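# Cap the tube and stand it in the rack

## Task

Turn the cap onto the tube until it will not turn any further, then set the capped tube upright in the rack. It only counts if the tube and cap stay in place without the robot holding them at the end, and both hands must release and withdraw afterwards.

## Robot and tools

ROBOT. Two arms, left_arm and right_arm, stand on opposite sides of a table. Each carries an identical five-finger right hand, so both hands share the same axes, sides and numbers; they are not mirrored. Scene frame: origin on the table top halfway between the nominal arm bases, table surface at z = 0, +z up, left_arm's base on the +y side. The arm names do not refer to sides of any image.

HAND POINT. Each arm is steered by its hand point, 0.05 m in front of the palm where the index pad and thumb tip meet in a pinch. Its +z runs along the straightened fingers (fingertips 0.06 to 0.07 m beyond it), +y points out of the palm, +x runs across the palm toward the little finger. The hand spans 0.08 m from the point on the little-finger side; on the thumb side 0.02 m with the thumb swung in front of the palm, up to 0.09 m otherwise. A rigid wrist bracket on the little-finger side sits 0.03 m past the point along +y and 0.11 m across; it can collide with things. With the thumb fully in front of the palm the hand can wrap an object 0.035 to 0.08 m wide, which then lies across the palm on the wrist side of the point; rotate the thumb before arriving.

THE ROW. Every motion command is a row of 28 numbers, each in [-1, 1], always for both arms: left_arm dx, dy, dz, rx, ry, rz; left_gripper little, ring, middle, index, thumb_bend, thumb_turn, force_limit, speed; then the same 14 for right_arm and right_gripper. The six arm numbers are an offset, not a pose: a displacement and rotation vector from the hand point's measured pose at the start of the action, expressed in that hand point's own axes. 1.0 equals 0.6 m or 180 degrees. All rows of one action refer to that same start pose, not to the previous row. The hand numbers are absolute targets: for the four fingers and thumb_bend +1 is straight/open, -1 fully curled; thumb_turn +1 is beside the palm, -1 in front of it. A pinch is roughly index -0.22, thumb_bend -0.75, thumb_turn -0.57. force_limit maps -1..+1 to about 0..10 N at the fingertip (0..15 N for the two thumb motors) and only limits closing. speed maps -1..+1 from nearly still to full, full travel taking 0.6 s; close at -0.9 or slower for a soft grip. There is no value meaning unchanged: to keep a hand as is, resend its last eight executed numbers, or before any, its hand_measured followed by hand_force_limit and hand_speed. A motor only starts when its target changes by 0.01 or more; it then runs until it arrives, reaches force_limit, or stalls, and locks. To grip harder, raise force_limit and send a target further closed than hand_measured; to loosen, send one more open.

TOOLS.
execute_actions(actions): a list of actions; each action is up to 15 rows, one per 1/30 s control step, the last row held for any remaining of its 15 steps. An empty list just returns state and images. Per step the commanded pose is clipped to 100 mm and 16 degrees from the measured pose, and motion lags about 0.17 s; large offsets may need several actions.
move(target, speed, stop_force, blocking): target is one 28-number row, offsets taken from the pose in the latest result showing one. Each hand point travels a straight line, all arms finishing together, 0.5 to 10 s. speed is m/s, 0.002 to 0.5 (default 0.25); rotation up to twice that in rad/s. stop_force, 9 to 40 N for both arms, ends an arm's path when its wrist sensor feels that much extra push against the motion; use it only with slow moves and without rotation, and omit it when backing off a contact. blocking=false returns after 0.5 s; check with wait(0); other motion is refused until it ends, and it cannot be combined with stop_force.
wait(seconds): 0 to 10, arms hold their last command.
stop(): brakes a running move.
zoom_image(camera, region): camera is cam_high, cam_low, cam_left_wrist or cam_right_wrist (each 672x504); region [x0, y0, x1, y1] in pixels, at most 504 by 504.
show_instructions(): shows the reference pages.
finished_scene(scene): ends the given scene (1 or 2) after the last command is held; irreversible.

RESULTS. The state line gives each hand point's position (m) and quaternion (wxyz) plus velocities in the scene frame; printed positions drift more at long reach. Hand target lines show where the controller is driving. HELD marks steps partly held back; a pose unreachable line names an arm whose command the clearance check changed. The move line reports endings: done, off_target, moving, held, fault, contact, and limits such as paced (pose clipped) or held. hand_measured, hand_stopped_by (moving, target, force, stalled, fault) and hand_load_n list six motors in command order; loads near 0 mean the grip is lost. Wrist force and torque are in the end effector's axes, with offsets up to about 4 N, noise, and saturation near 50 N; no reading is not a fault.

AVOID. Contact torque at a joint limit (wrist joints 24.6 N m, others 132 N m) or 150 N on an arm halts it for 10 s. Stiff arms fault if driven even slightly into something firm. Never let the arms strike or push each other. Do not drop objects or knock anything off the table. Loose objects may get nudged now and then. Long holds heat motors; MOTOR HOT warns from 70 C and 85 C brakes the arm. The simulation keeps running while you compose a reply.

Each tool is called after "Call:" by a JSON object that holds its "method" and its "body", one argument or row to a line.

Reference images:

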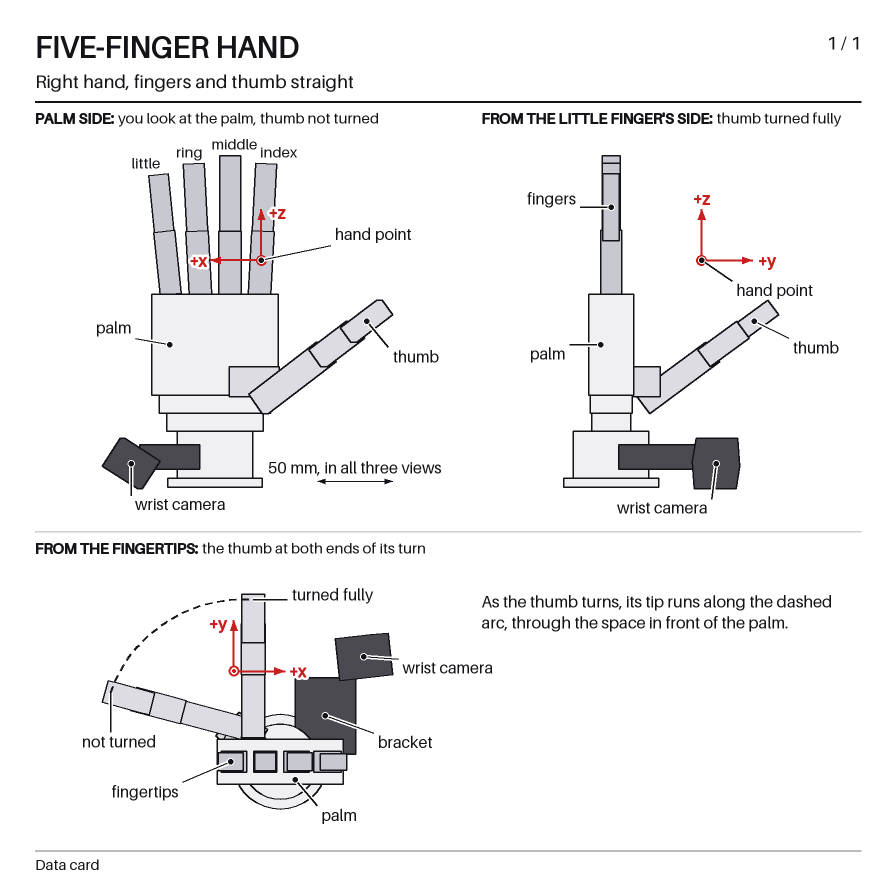

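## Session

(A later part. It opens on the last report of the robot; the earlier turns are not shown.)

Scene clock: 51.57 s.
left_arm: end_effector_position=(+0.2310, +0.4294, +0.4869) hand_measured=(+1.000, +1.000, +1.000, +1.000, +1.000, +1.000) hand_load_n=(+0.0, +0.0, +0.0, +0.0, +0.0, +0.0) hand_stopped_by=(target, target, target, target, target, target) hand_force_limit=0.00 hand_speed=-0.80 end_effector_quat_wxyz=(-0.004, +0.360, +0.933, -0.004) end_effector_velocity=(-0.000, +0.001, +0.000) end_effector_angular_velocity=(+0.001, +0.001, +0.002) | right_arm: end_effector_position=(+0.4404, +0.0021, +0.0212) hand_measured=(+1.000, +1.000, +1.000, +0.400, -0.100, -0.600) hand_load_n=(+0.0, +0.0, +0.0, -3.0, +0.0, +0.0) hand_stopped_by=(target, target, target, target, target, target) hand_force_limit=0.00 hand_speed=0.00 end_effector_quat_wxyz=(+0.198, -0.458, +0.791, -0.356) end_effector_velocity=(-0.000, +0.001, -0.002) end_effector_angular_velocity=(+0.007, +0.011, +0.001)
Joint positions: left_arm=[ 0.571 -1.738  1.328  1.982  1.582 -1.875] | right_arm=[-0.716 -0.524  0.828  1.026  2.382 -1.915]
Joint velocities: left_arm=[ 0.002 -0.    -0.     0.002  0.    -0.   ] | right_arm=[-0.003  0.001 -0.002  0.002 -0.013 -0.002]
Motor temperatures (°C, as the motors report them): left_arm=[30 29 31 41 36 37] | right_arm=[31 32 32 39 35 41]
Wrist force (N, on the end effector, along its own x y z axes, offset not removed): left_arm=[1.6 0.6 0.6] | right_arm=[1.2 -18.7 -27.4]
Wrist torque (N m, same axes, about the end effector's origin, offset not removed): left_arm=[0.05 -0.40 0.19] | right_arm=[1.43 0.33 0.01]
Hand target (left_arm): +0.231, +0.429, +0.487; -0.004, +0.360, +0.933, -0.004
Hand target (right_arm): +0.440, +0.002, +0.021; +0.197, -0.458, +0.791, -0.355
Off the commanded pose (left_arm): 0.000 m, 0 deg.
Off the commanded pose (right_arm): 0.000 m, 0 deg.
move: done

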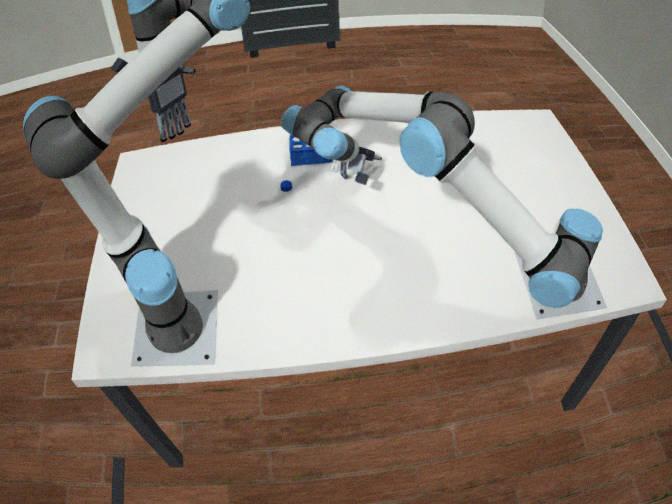

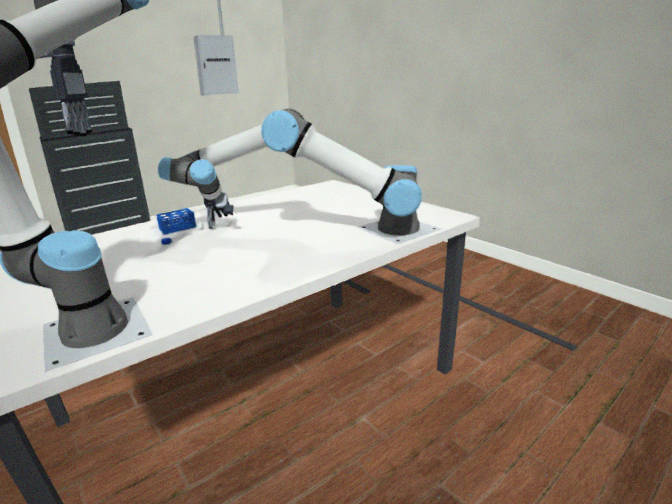

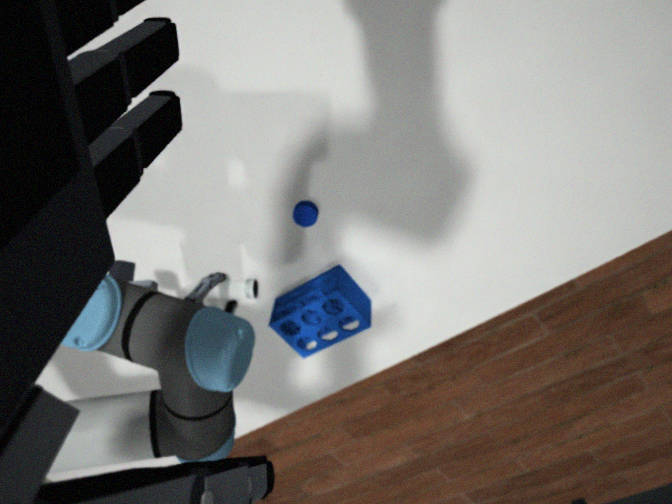

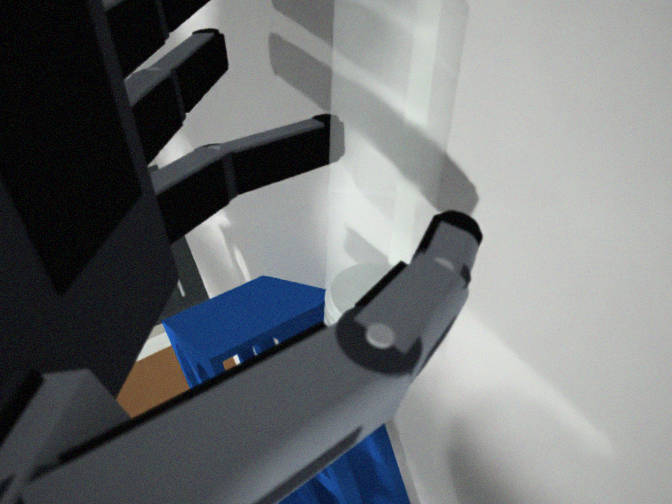

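Call:
{"method": "move", "body": {
  "target": [0,0,0,0,0,0,1,1,1,1,1,1,0,-0.8, 0,-0.004,-0.004,0.045,0,0,1,1,1,0.4,-0.1,-0.8,0,-0.5],
  "speed": 0.03
}}

Call:
{"method": "move", "body": {
  "target": [0,0,0,0,0,0,1,1,1,1,1,1,0,-0.8, 0,0,0,0,0,0,1,1,-0.4,-0.4,-0.3,-0.8,0.3,-0.7]
}}

Scene clock: 57.57 s.
left_arm: end_effector_position=(+0.2310, +0.4294, +0.4869) hand_measured=(+1.000, +1.000, +1.000, +1.000, +1.000, +1.000) hand_load_n=(+0.0, +0.0, +0.0, +0.0, +0.0, +0.0) hand_stopped_by=(target, target, target, target, target, target) hand_force_limit=0.00 hand_speed=-0.80 end_effector_quat_wxyz=(-0.004, +0.360, +0.933, -0.004) end_effector_velocity=(+0.000, +0.000, -0.000) end_effector_angular_velocity=(+0.001, +0.001, +0.001) | right_arm: end_effector_position=(+0.4403, +0.0022, +0.0245) hand_measured=(+1.000, +1.000, +1.000, +0.400, -0.100, -0.800) hand_load_n=(+0.0, +0.0, +0.0, +0.0, +0.0, +0.0) hand_stopped_by=(target, target, target, target, target, target) hand_force_limit=0.00 hand_speed=-0.50 end_effector_quat_wxyz=(+0.229, -0.443, +0.764, -0.410) end_effector_velocity=(-0.000, +0.001, +0.000) end_effector_angular_velocity=(-0.004, -0.013, +0.001)
Joint positions: left_arm=[ 0.571 -1.738  1.328  1.982  1.582 -1.875] | right_arm=[-0.673 -0.51   0.846  0.972  2.524 -1.906]
Joint velocities: left_arm=[0.001 0.001 0.    0.    0.    0.   ] | right_arm=[ 0.005  0.001  0.002 -0.007  0.013  0.   ]
Motor temperatures (°C, as the motors report them): left_arm=[30 29 31 41 36 37] | right_arm=[31 32 32 39 35 41]
Wrist force (N, on the end effector, along its own x y z axes, offset not removed): left_arm=[3.4 0.7 1.1] | right_arm=[-0.2 2.5 0.2]
Wrist torque (N m, same axes, about the end effector's origin, offset not removed): left_arm=[0.03 -0.65 0.22] | right_arm=[0.44 0.06 0.07]
Hand target (left_arm): +0.231, +0.429, +0.487; -0.004, +0.360, +0.933, -0.004
Hand target (right_arm): +0.440, +0.002, +0.025; +0.229, -0.443, +0.764, -0.411
Off the commanded pose (left_arm): 0.000 m, 0 deg.
Off the commanded pose (right_arm): 0.000 m, 0 deg.
move: done

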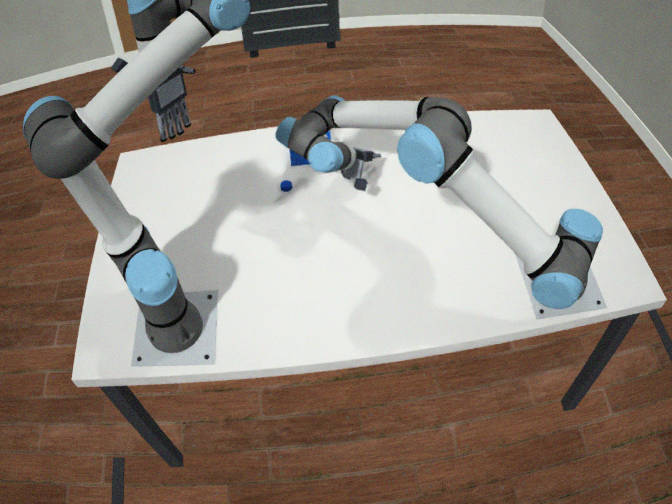

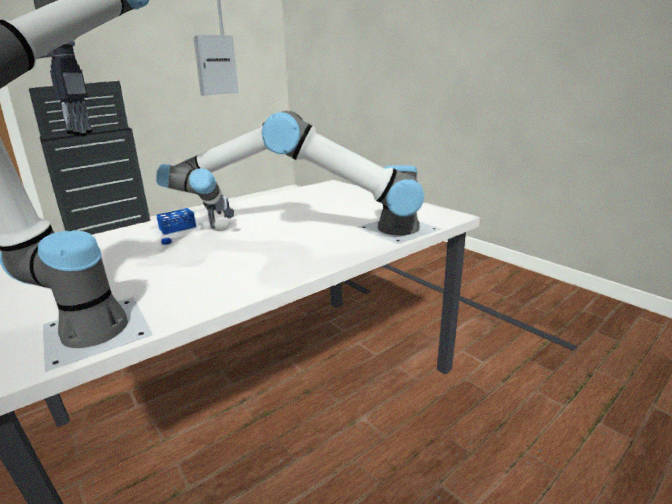

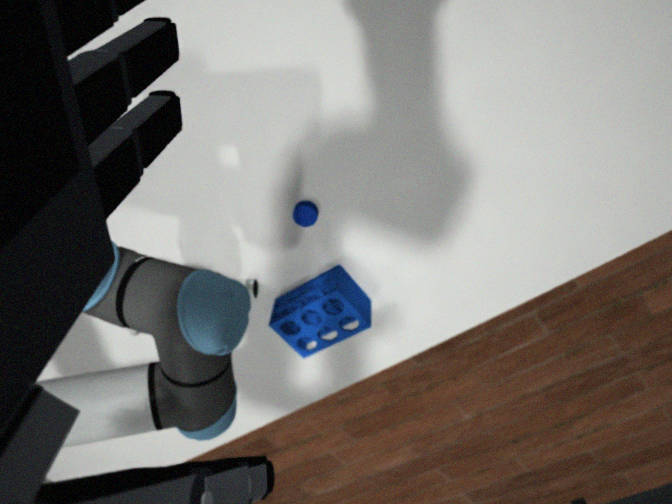

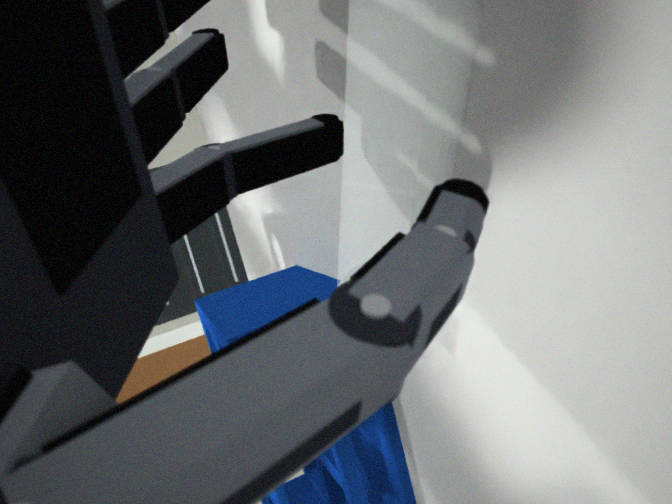

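Scene clock: 59.73 s.
left_arm: end_effector_position=(+0.2310, +0.4294, +0.4869) hand_measured=(+1.000, +1.000, +1.000, +1.000, +1.000, +1.000) hand_load_n=(+0.0, +0.0, +0.0, +0.0, +0.0, +0.0) hand_stopped_by=(target, target, target, target, target, target) hand_force_limit=0.00 hand_speed=-0.80 end_effector_quat_wxyz=(-0.004, +0.360, +0.933, -0.004) end_effector_velocity=(-0.000, +0.000, +0.000) end_effector_angular_velocity=(+0.001, +0.001, -0.001) | right_arm: end_effector_position=(+0.4403, +0.0022, +0.0246) hand_measured=(+1.000, +1.000, +0.056, +0.088, -0.290, -0.800) hand_load_n=(+0.0, +0.0, +10.5, +3.0, +10.0, +2.5) hand_stopped_by=(target, target, force, force, target, target) hand_force_limit=0.30 hand_speed=-0.70 end_effector_quat_wxyz=(+0.229, -0.443, +0.764, -0.410) end_effector_velocity=(-0.000, +0.001, +0.000) end_effector_angular_velocity=(+0.000, -0.000, +0.001)
Joint positions: left_arm=[ 0.571 -1.738  1.328  1.982  1.582 -1.875] | right_arm=[-0.673 -0.51   0.846  0.972  2.524 -1.906]
Joint velocities: left_arm=[-0.001 -0.001 -0.     0.002  0.     0.   ] | right_arm=[ 0.001 -0.    -0.    -0.    -0.    -0.   ]
Motor temperatures (°C, as the motors report them): left_arm=[30 29 31 41 36 37] | right_arm=[31 32 32 39 35 41]
Wrist force (N, on the end effector, along its own x y z axes, offset not removed): left_arm=[1.6 0.0 1.4] | right_arm=[-1.6 0.2 -0.5]
Wrist torque (N m, same axes, about the end effector's origin, offset not removed): left_arm=[-0.13 -0.42 0.14] | right_arm=[0.28 0.36 -0.07]
Hand target (left_arm): +0.231, +0.429, +0.487; -0.004, +0.360, +0.933, -0.004
Hand target (right_arm): +0.440, +0.002, +0.025; +0.229, -0.443, +0.764, -0.410
Off the commanded pose (left_arm): 0.000 m, 0 deg.
Off the commanded pose (right_arm): 0.000 m, 0 deg.
move: done

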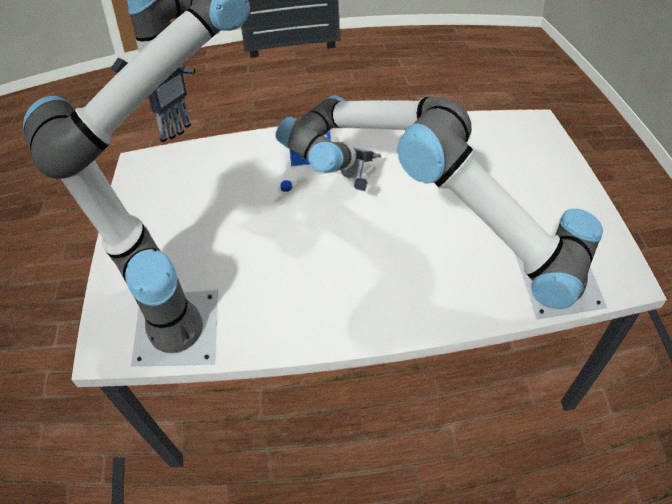

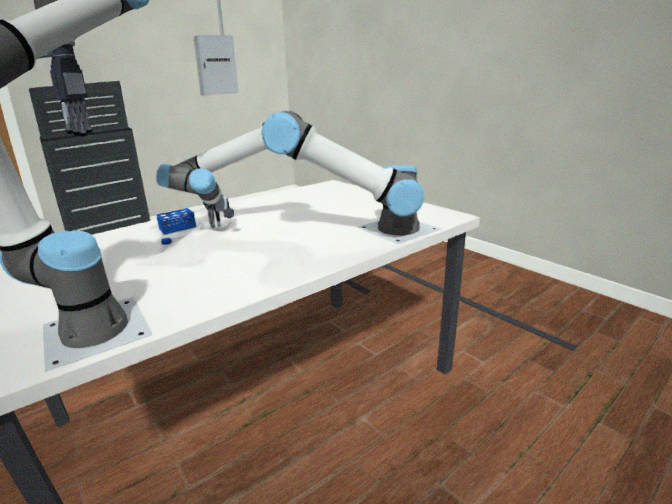

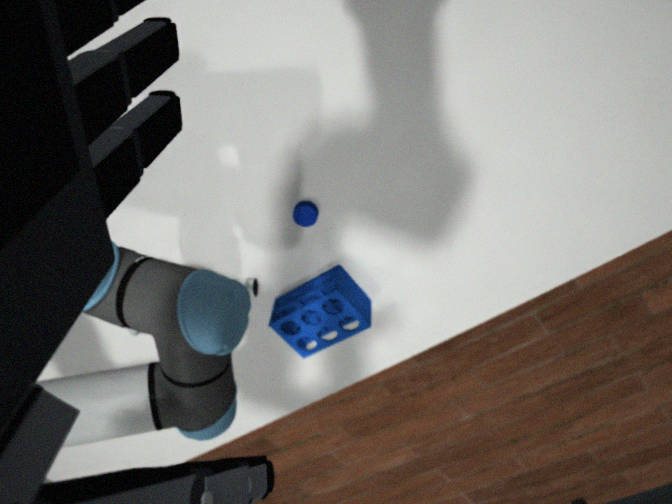

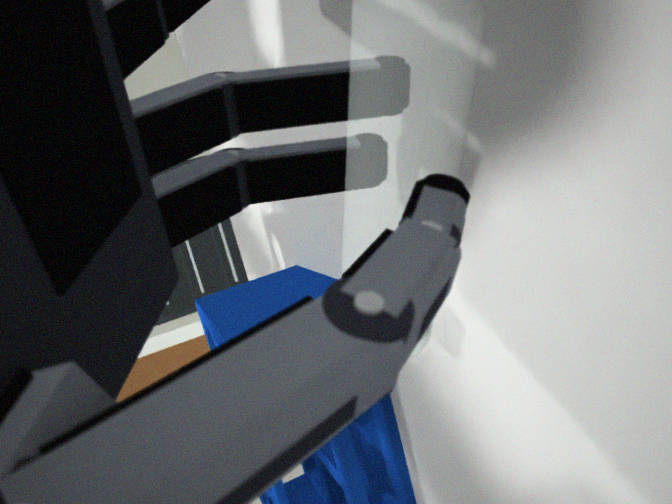

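Call:
{"method": "move", "body": {
  "target": [0,0,0,0,0,0,1,1,1,1,1,1,0,-0.8, 0.05,-0.25,-0.17,0,0,0,1,1,-0.4,-0.4,-0.3,-0.8,0.3,-0.7],
  "speed": 0.1
}}

Call:
{"method": "move", "body": {
  "target": [0,0,0,0,0,0,1,1,1,1,1,1,0,-0.8, 0,0,0,0,-0.28,0.415,1,1,-0.4,-0.4,-0.3,-0.8,0.3,-0.7],
  "speed": 0.2
}}

Scene clock: 66.00 s.
left_arm: end_effector_position=(+0.2310, +0.4294, +0.4869) hand_measured=(+1.000, +1.000, +1.000, +1.000, +1.000, +1.000) hand_load_n=(+0.0, +0.0, +0.0, +0.0, +0.0, +0.0) hand_stopped_by=(target, target, target, target, target, target) hand_force_limit=0.00 hand_speed=-0.80 end_effector_quat_wxyz=(-0.004, +0.360, +0.933, -0.004) end_effector_velocity=(-0.000, -0.001, -0.000) end_effector_angular_velocity=(+0.000, +0.001, -0.001) | right_arm: end_effector_position=(+0.4255, -0.0212, +0.2061) hand_measured=(+1.000, +1.000, +0.056, +0.088, -0.290, -0.800) hand_load_n=(+0.0, +0.0, +10.5, +3.0, +10.0, +2.5) hand_stopped_by=(target, target, force, force, target, target) hand_force_limit=0.30 hand_speed=-0.70 end_effector_quat_wxyz=(+0.229, -0.443, +0.764, -0.410) end_effector_velocity=(-0.001, +0.000, +0.002) end_effector_angular_velocity=(+0.000, -0.000, +0.000)
Joint positions: left_arm=[ 0.571 -1.738  1.328  1.982  1.582 -1.875] | right_arm=[-0.68  -0.715  0.761  1.252  2.523 -1.918]
Joint velocities: left_arm=[-0.001  0.001  0.    -0.     0.    -0.   ] | right_arm=[ 0.001 -0.001 -0.003  0.005  0.     0.001]
Motor temperatures (°C, as the motors report them): left_arm=[30 29 31 41 36 37] | right_arm=[31 32 32 39 35 41]
Wrist force (N, on the end effector, along its own x y z axes, offset not removed): left_arm=[1.8 1.0 0.3] | right_arm=[-0.1 0.7 -0.9]
Wrist torque (N m, same axes, about the end effector's origin, offset not removed): left_arm=[0.19 -0.42 0.25] | right_arm=[0.20 0.09 0.04]
Hand target (left_arm): +0.231, +0.429, +0.487; -0.004, +0.360, +0.933, -0.004
Hand target (right_arm): +0.425, -0.021, +0.206; +0.229, -0.443, +0.764, -0.410
Off the commanded pose (left_arm): 0.000 m, 0 deg.
Off the commanded pose (right_arm): 0.000 m, 0 deg.
move: done

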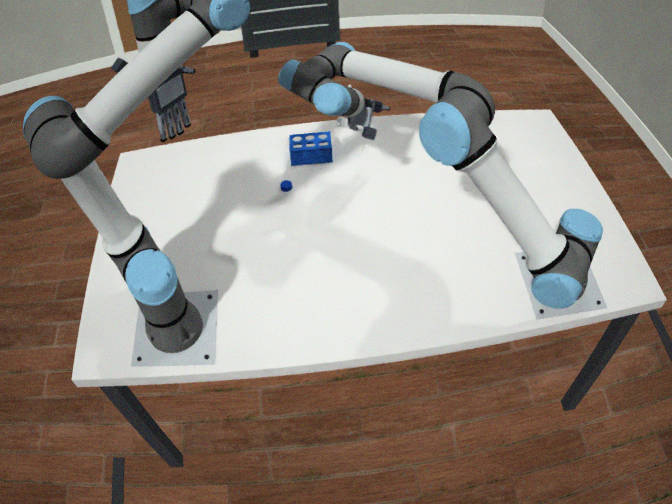

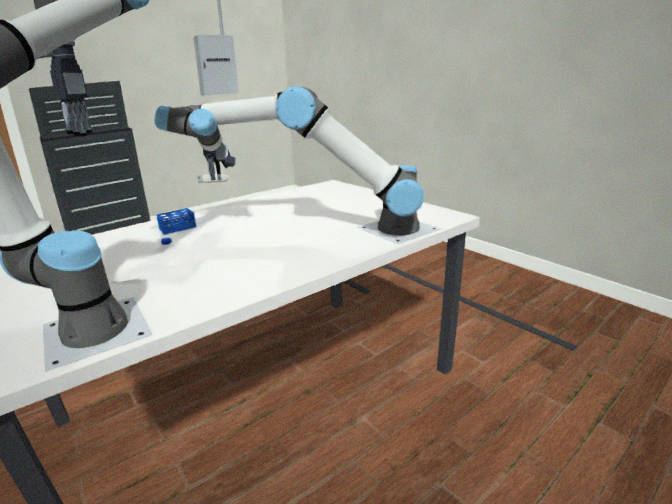

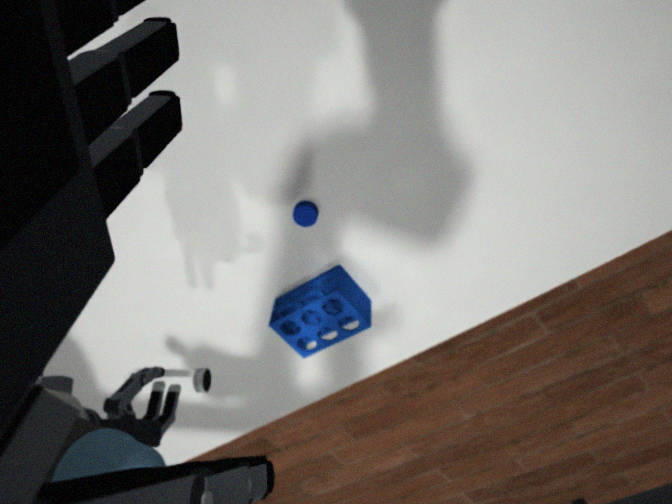

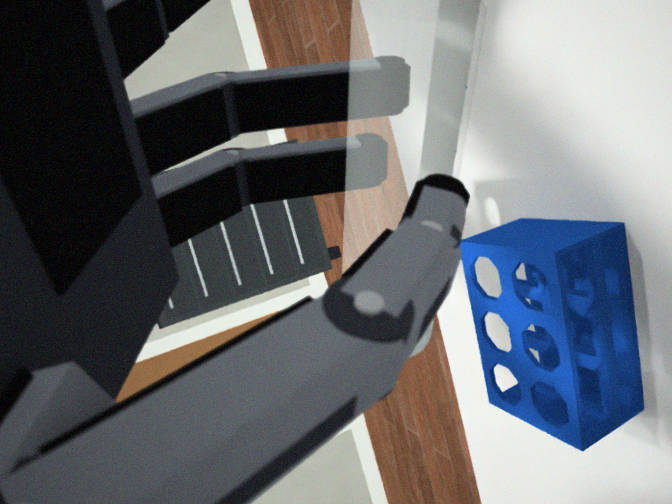

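Scene clock: 70.43 s.
left_arm: end_effector_position=(+0.2310, +0.4294, +0.4869) hand_measured=(+1.000, +1.000, +1.000, +1.000, +1.000, +1.000) hand_load_n=(+0.0, +0.0, +0.0, +0.0, +0.0, +0.0) hand_stopped_by=(target, target, target, target, target, target) hand_force_limit=0.00 hand_speed=-0.80 end_effector_quat_wxyz=(-0.004, +0.360, +0.933, -0.004) end_effector_velocity=(+0.000, +0.000, +0.000) end_effector_angular_velocity=(-0.003, -0.002, +0.000) | right_arm: end_effector_position=(+0.4256, -0.0210, +0.2064) hand_measured=(+1.000, +1.000, +0.056, +0.088, -0.290, -0.800) hand_load_n=(+0.0, +0.0, +10.5, +3.0, +10.0, +2.5) hand_stopped_by=(target, target, force, force, target, target) hand_force_limit=0.30 hand_speed=-0.70 end_effector_quat_wxyz=(+0.705, -0.028, +0.708, +0.019) end_effector_velocity=(+0.000, +0.000, -0.001) end_effector_angular_velocity=(+0.007, -0.007, +0.000)
Joint positions: left_arm=[ 0.571 -1.738  1.328  1.982  1.582 -1.875] | right_arm=[-0.75  -1.158  1.934 -0.769  2.279 -1.578]
Joint velocities: left_arm=[ 0.    -0.001 -0.    -0.001 -0.    -0.   ] | right_arm=[ 0.     0.004  0.003 -0.016 -0.     0.   ]
Motor temperatures (°C, as the motors report them): left_arm=[30 29 31 41 36 37] | right_arm=[31 32 32 39 35 41]
Wrist force (N, on the end effector, along its own x y z axes, offset not removed): left_arm=[2.2 0.5 0.2] | right_arm=[2.1 1.3 -0.3]
Wrist torque (N m, same axes, about the end effector's origin, offset not removed): left_arm=[0.14 -0.50 0.20] | right_arm=[0.19 -0.29 0.11]
Hand target (left_arm): +0.231, +0.429, +0.487; -0.004, +0.360, +0.933, -0.004
Hand target (right_arm): +0.426, -0.021, +0.206; +0.705, -0.027, +0.708, +0.019
Off the commanded pose (left_arm): 0.000 m, 0 deg.
Off the commanded pose (right_arm): 0.000 m, 0 deg.
move: done

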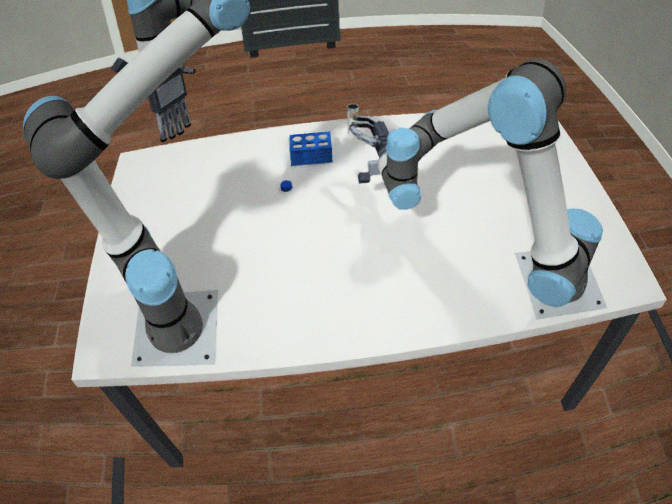

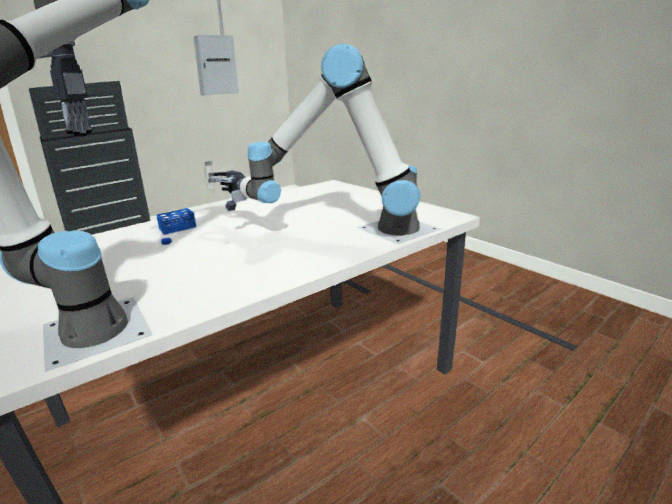

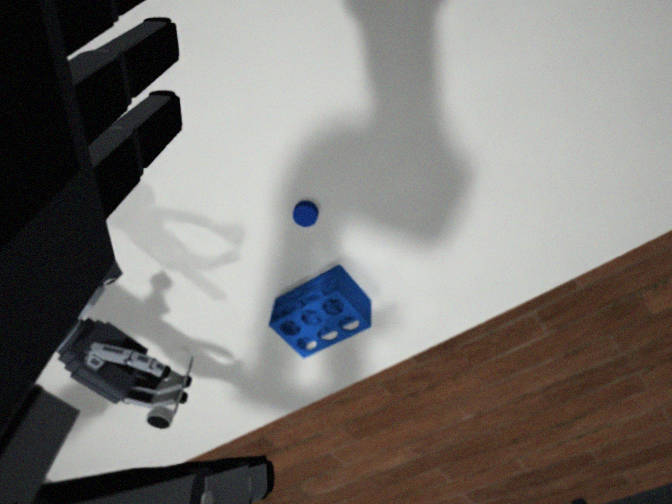

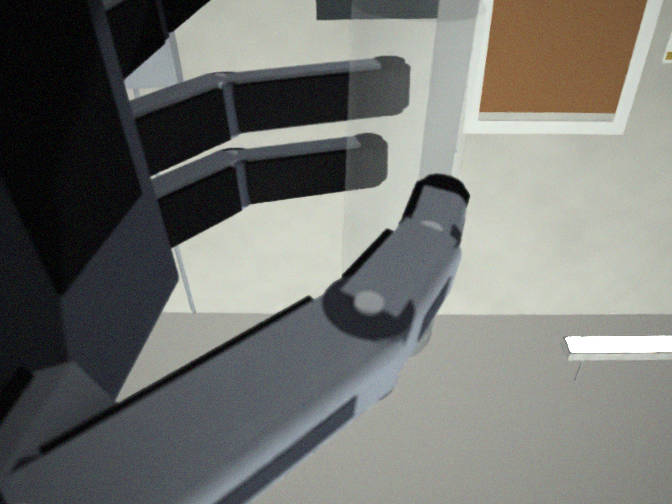

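Call:
{"method": "move", "body": {
  "target": [0,0,0,0,0,-0.48,1,1,0.45,0.45,-0.1,-0.8,0.3,0, 0,0,-0.4,0,0,0,1,1,-0.4,-0.4,-0.3,-0.8,0.3,-0.7]
}}

Call:
{"method": "move", "body": {
  "target": [0.083,-0.48,0.63,0.31,0,0,1,1,0.45,0.45,-0.1,-0.8,0.3,0, 0,0,0,0,0,0,1,1,-0.4,-0.4,-0.3,-0.8,0.3,-0.7]
}}

Scene clock: 79.47 s.
left_arm: end_effector_position=(+0.2309, +0.4294, +0.4870) hand_measured=(+1.000, +1.000, +0.450, +0.450, -0.100, -0.800) hand_load_n=(+0.0, +0.0, +0.0, +0.0, +0.0, +0.0) hand_stopped_by=(target, target, target, target, target, target) hand_force_limit=0.30 hand_speed=0.00 end_effector_quat_wxyz=(+0.006, +0.376, -0.927, -0.000) end_effector_velocity=(+0.000, -0.000, -0.000) end_effector_angular_velocity=(+0.001, -0.001, +0.010) | right_arm: end_effector_position=(+0.1862, -0.0367, +0.2075) hand_measured=(+1.000, +1.000, +0.056, +0.088, -0.290, -0.800) hand_load_n=(+0.0, +0.0, +10.5, +3.0, +10.0, +2.5) hand_stopped_by=(target, target, force, force, target, target) hand_force_limit=0.30 hand_speed=-0.70 end_effector_quat_wxyz=(+0.705, -0.028, +0.708, +0.019) end_effector_velocity=(-0.002, -0.000, +0.000) end_effector_angular_velocity=(+0.001, -0.000, -0.001)
Joint positions: left_arm=[ 0.752 -1.493  1.099  1.969  1.582 -3.2  ] | right_arm=[-0.271 -1.302  2.149 -0.833  2.758 -1.569]
Joint velocities: left_arm=[ 0.001  0.001 -0.001 -0.    -0.001 -0.009] | right_arm=[ 0.004 -0.001 -0.     0.     0.005  0.001]
Motor temperatures (°C, as the motors report them): left_arm=[30 29 31 41 36 37] | right_arm=[31 32 32 39 35 41]
Wrist force (N, on the end effector, along its own x y z axes, offset not removed): left_arm=[2.7 0.6 0.7] | right_arm=[0.8 0.7 -2.5]
Wrist torque (N m, same axes, about the end effector's origin, offset not removed): left_arm=[0.12 -0.64 0.21] | right_arm=[0.27 0.10 -0.10]
Hand target (left_arm): +0.231, +0.429, +0.487; -0.006, -0.377, +0.926, +0.000
Hand target (right_arm): +0.186, -0.037, +0.208; +0.705, -0.028, +0.708, +0.019
Off the commanded pose (left_arm): 0.000 m, 0 deg.
Off the commanded pose (right_arm): 0.000 m, 0 deg.
move: done

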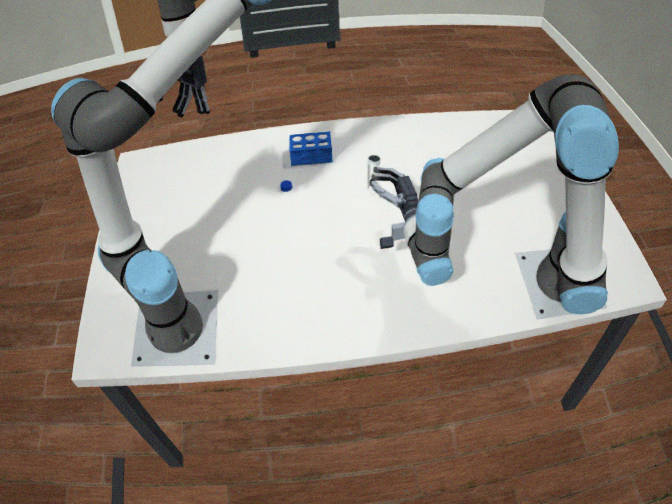

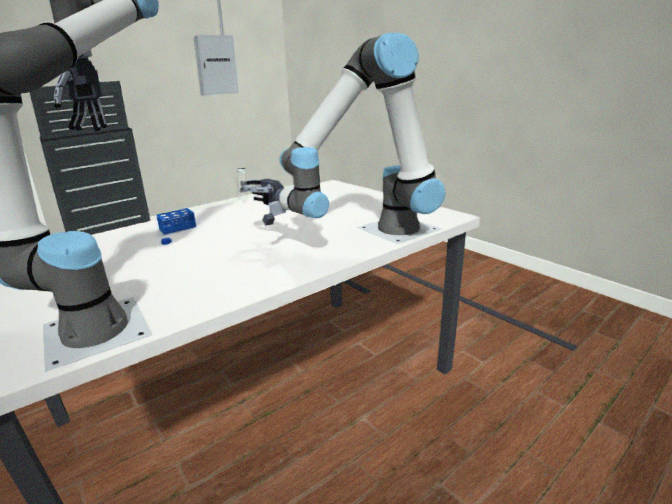

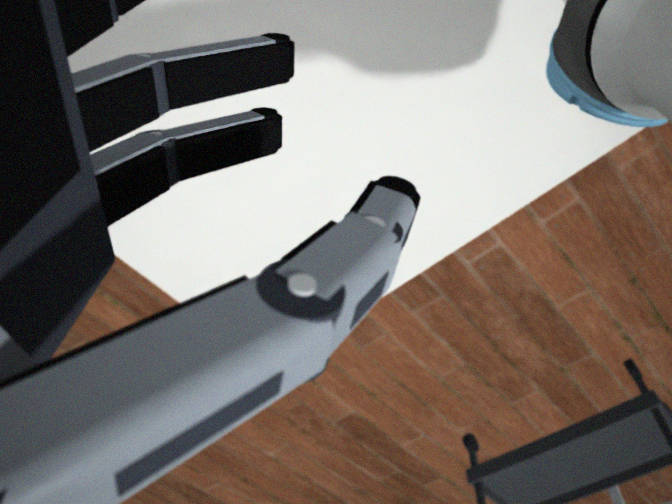

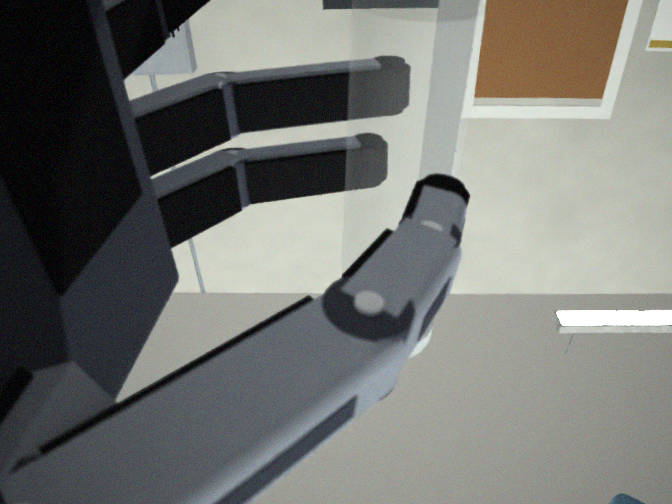

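Scene clock: 82.10 s.
left_arm: end_effector_position=(+0.3918, +0.1862, +0.1084) hand_measured=(+1.000, +1.000, +0.450, +0.450, -0.100, -0.800) hand_load_n=(+0.0, +0.0, +0.0, +0.0, +0.0, +0.0) hand_stopped_by=(target, target, target, target, target, target) hand_force_limit=0.30 hand_speed=0.00 end_effector_quat_wxyz=(-0.171, +0.335, -0.819, +0.433) end_effector_velocity=(+0.002, -0.001, -0.001) end_effector_angular_velocity=(-0.004, -0.004, +0.001) | right_arm: end_effector_position=(+0.1862, -0.0367, +0.2075) hand_measured=(+1.000, +1.000, +0.056, +0.088, -0.290, -0.800) hand_load_n=(+0.0, +0.0, +10.5, +3.0, +10.0, +2.5) hand_stopped_by=(target, target, force, force, target, target) hand_force_limit=0.30 hand_speed=-0.70 end_effector_quat_wxyz=(+0.705, -0.028, +0.708, +0.019) end_effector_velocity=(-0.000, +0.000, -0.000) end_effector_angular_velocity=(-0.001, +0.000, +0.001)
Joint positions: left_arm=[ 0.602 -1.437  1.978  0.071  1.404 -3.27 ] | right_arm=[-0.271 -1.302  2.149 -0.833  2.758 -1.569]
Joint velocities: left_arm=[ 0.002  0.003  0.002 -0.011 -0.     0.001] | right_arm=[ 0.     0.    -0.     0.001 -0.    -0.   ]
Motor temperatures (°C, as the motors report them): left_arm=[30 29 31 41 36 37] | right_arm=[31 32 32 39 35 41]
Wrist force (N, on the end effector, along its own x y z axes, offset not removed): left_arm=[2.6 0.5 0.6] | right_arm=[1.0 -0.3 -0.7]
Wrist torque (N m, same axes, about the end effector's origin, offset not removed): left_arm=[0.06 -0.58 0.27] | right_arm=[-0.06 0.02 0.01]
Hand target (left_arm): +0.392, +0.186, +0.108; +0.171, -0.335, +0.819, -0.433
Hand target (right_arm): +0.186, -0.037, +0.207; +0.705, -0.028, +0.708, +0.019
Off the commanded pose (left_arm): 0.001 m, 0 deg.
Off the commanded pose (right_arm): 0.000 m, 0 deg.
move: done

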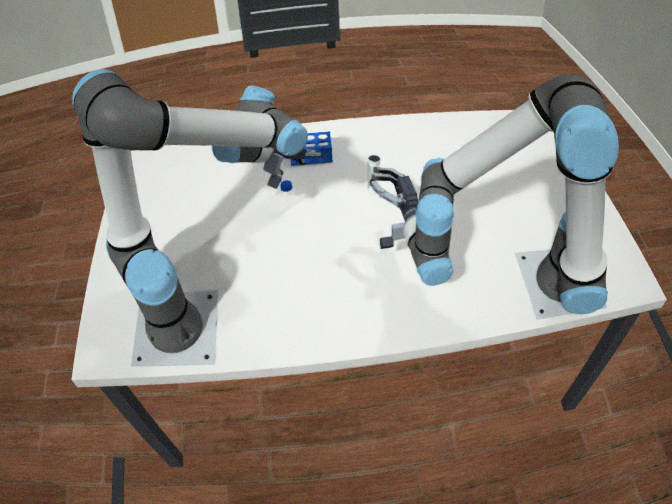

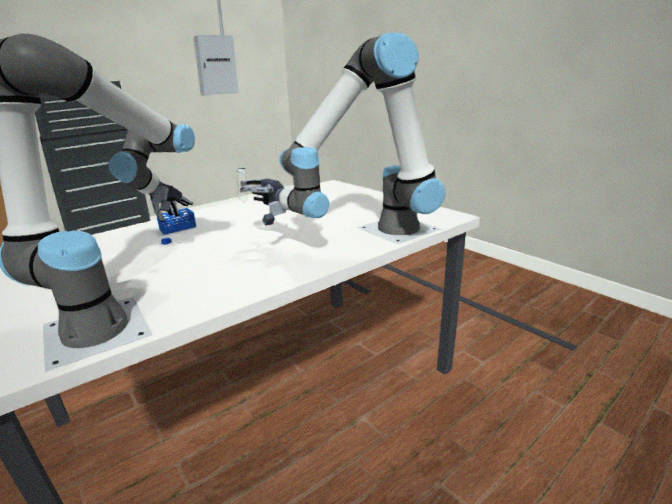

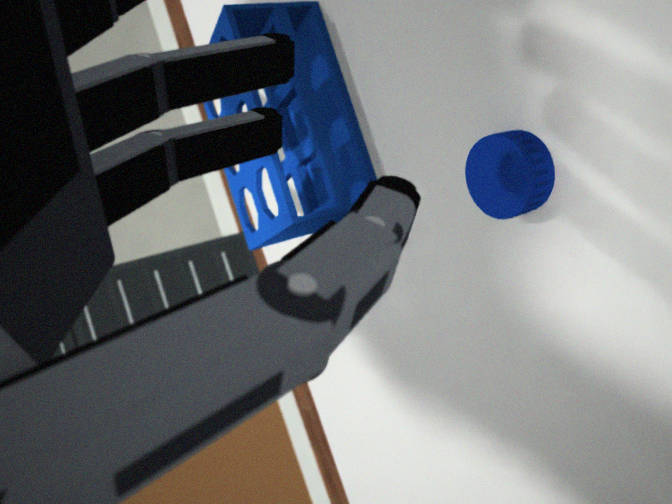

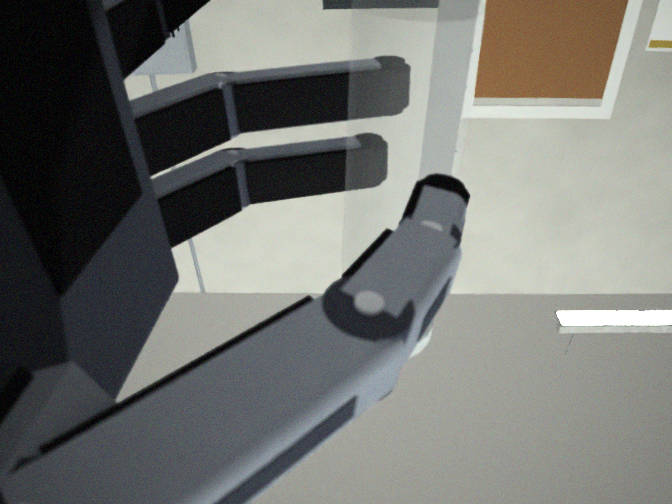

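Call:
{"method": "move", "body": {
  "target": [-0.035,0.069,0.047,0,0,0,1,1,0.45,0.45,-0.1,-0.8,0.3,0, 0,0,0,0,0,0,1,1,-0.4,-0.4,-0.3,-0.8,0.3,-0.7],
  "speed": 0.05
}}

Call:
{"method": "zoom_image", "body": {
  "camera": "cam_low",
  "region": [110,170,230,260]
}}

Scene clock: 87.13 s.
left_arm: end_effector_position=(+0.4062, +0.2005, +0.0583) hand_measured=(+1.000, +1.000, +0.450, +0.450, -0.100, -0.800) hand_load_n=(+0.0, +0.0, +0.0, +0.0, +0.0, +0.0) hand_stopped_by=(target, target, target, target, target, target) hand_force_limit=0.30 hand_speed=0.00 end_effector_quat_wxyz=(-0.171, +0.336, -0.819, +0.433) end_effector_velocity=(+0.001, +0.001, -0.002) end_effector_angular_velocity=(+0.001, +0.000, +0.001) | right_arm: end_effector_position=(+0.1862, -0.0367, +0.2075) hand_measured=(+1.000, +1.000, +0.056, +0.088, -0.290, -0.800) hand_load_n=(+0.0, +0.0, +10.5, +3.0, +10.0, +2.5) hand_stopped_by=(target, target, force, force, target, target) hand_force_limit=0.30 hand_speed=-0.70 end_effector_quat_wxyz=(+0.705, -0.028, +0.708, +0.019) end_effector_velocity=(-0.001, +0.000, -0.000) end_effector_angular_velocity=(-0.002, +0.000, +0.001)
Joint positions: left_arm=[ 0.661 -1.355  2.033 -0.071  1.453 -3.236] | right_arm=[-0.271 -1.302  2.149 -0.833  2.758 -1.569]
Joint velocities: left_arm=[ 0.003  0.004  0.002 -0.005  0.002  0.001] | right_arm=[ 0.001 -0.     0.     0.001  0.    -0.001]
Motor temperatures (°C, as the motors report them): left_arm=[30 29 31 41 36 37] | right_arm=[31 32 32 39 35 41]
Wrist force (N, on the end effector, along its own x y z axes, offset not removed): left_arm=[1.3 0.3 0.8] | right_arm=[-0.2 0.9 -0.1]
Wrist torque (N m, same axes, about the end effector's origin, offset not removed): left_arm=[0.08 -0.35 0.15] | right_arm=[0.30 0.12 -0.06]
Hand target (left_arm): +0.406, +0.201, +0.058; +0.171, -0.336, +0.819, -0.433
Hand target (right_arm): +0.186, -0.037, +0.207; +0.705, -0.028, +0.708, +0.019
Off the commanded pose (left_arm): 0.000 m, 0 deg.
Off the commanded pose (right_arm): 0.000 m, 0 deg.
move: done

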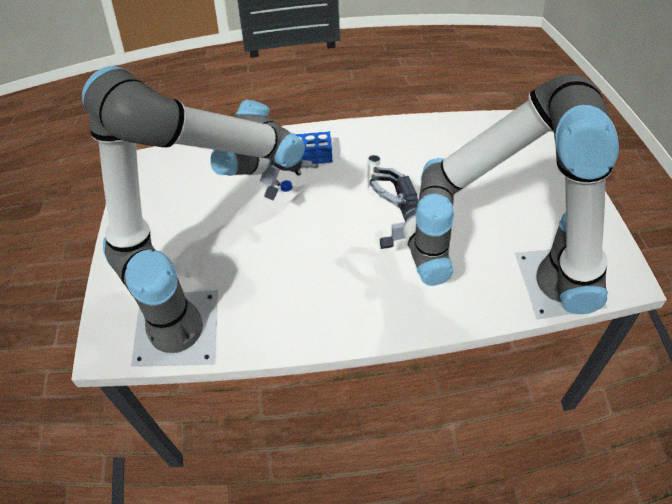

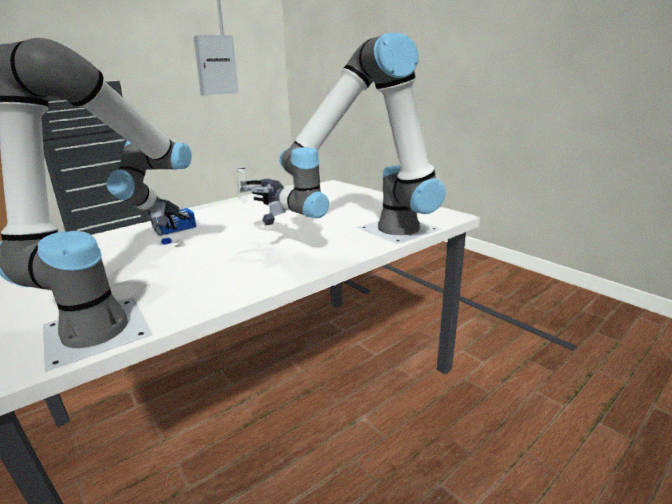

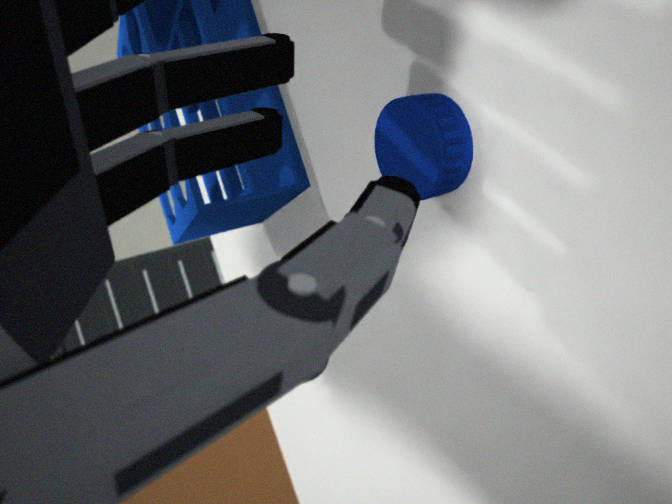

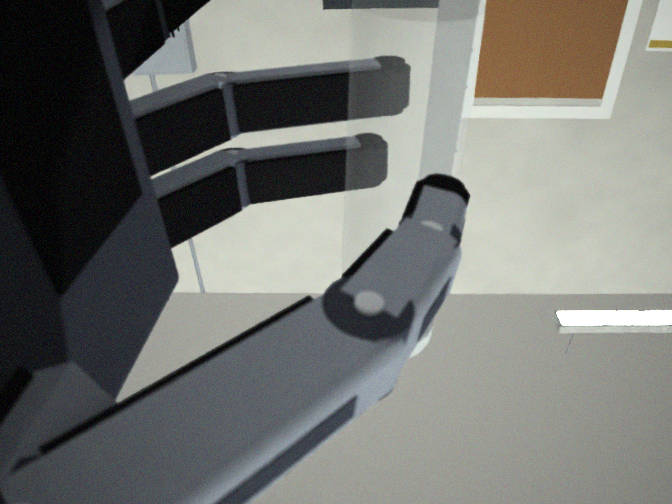

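Region (110, 170, 230, 260) of cam_low's 672x504 image, scaled by 4.200, with more detail than that image has; it fills the top 378 rows of this view, and the rest is white.

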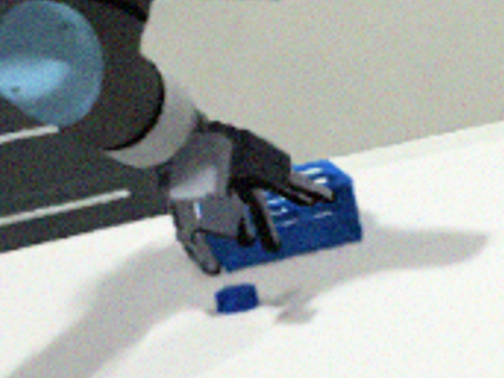

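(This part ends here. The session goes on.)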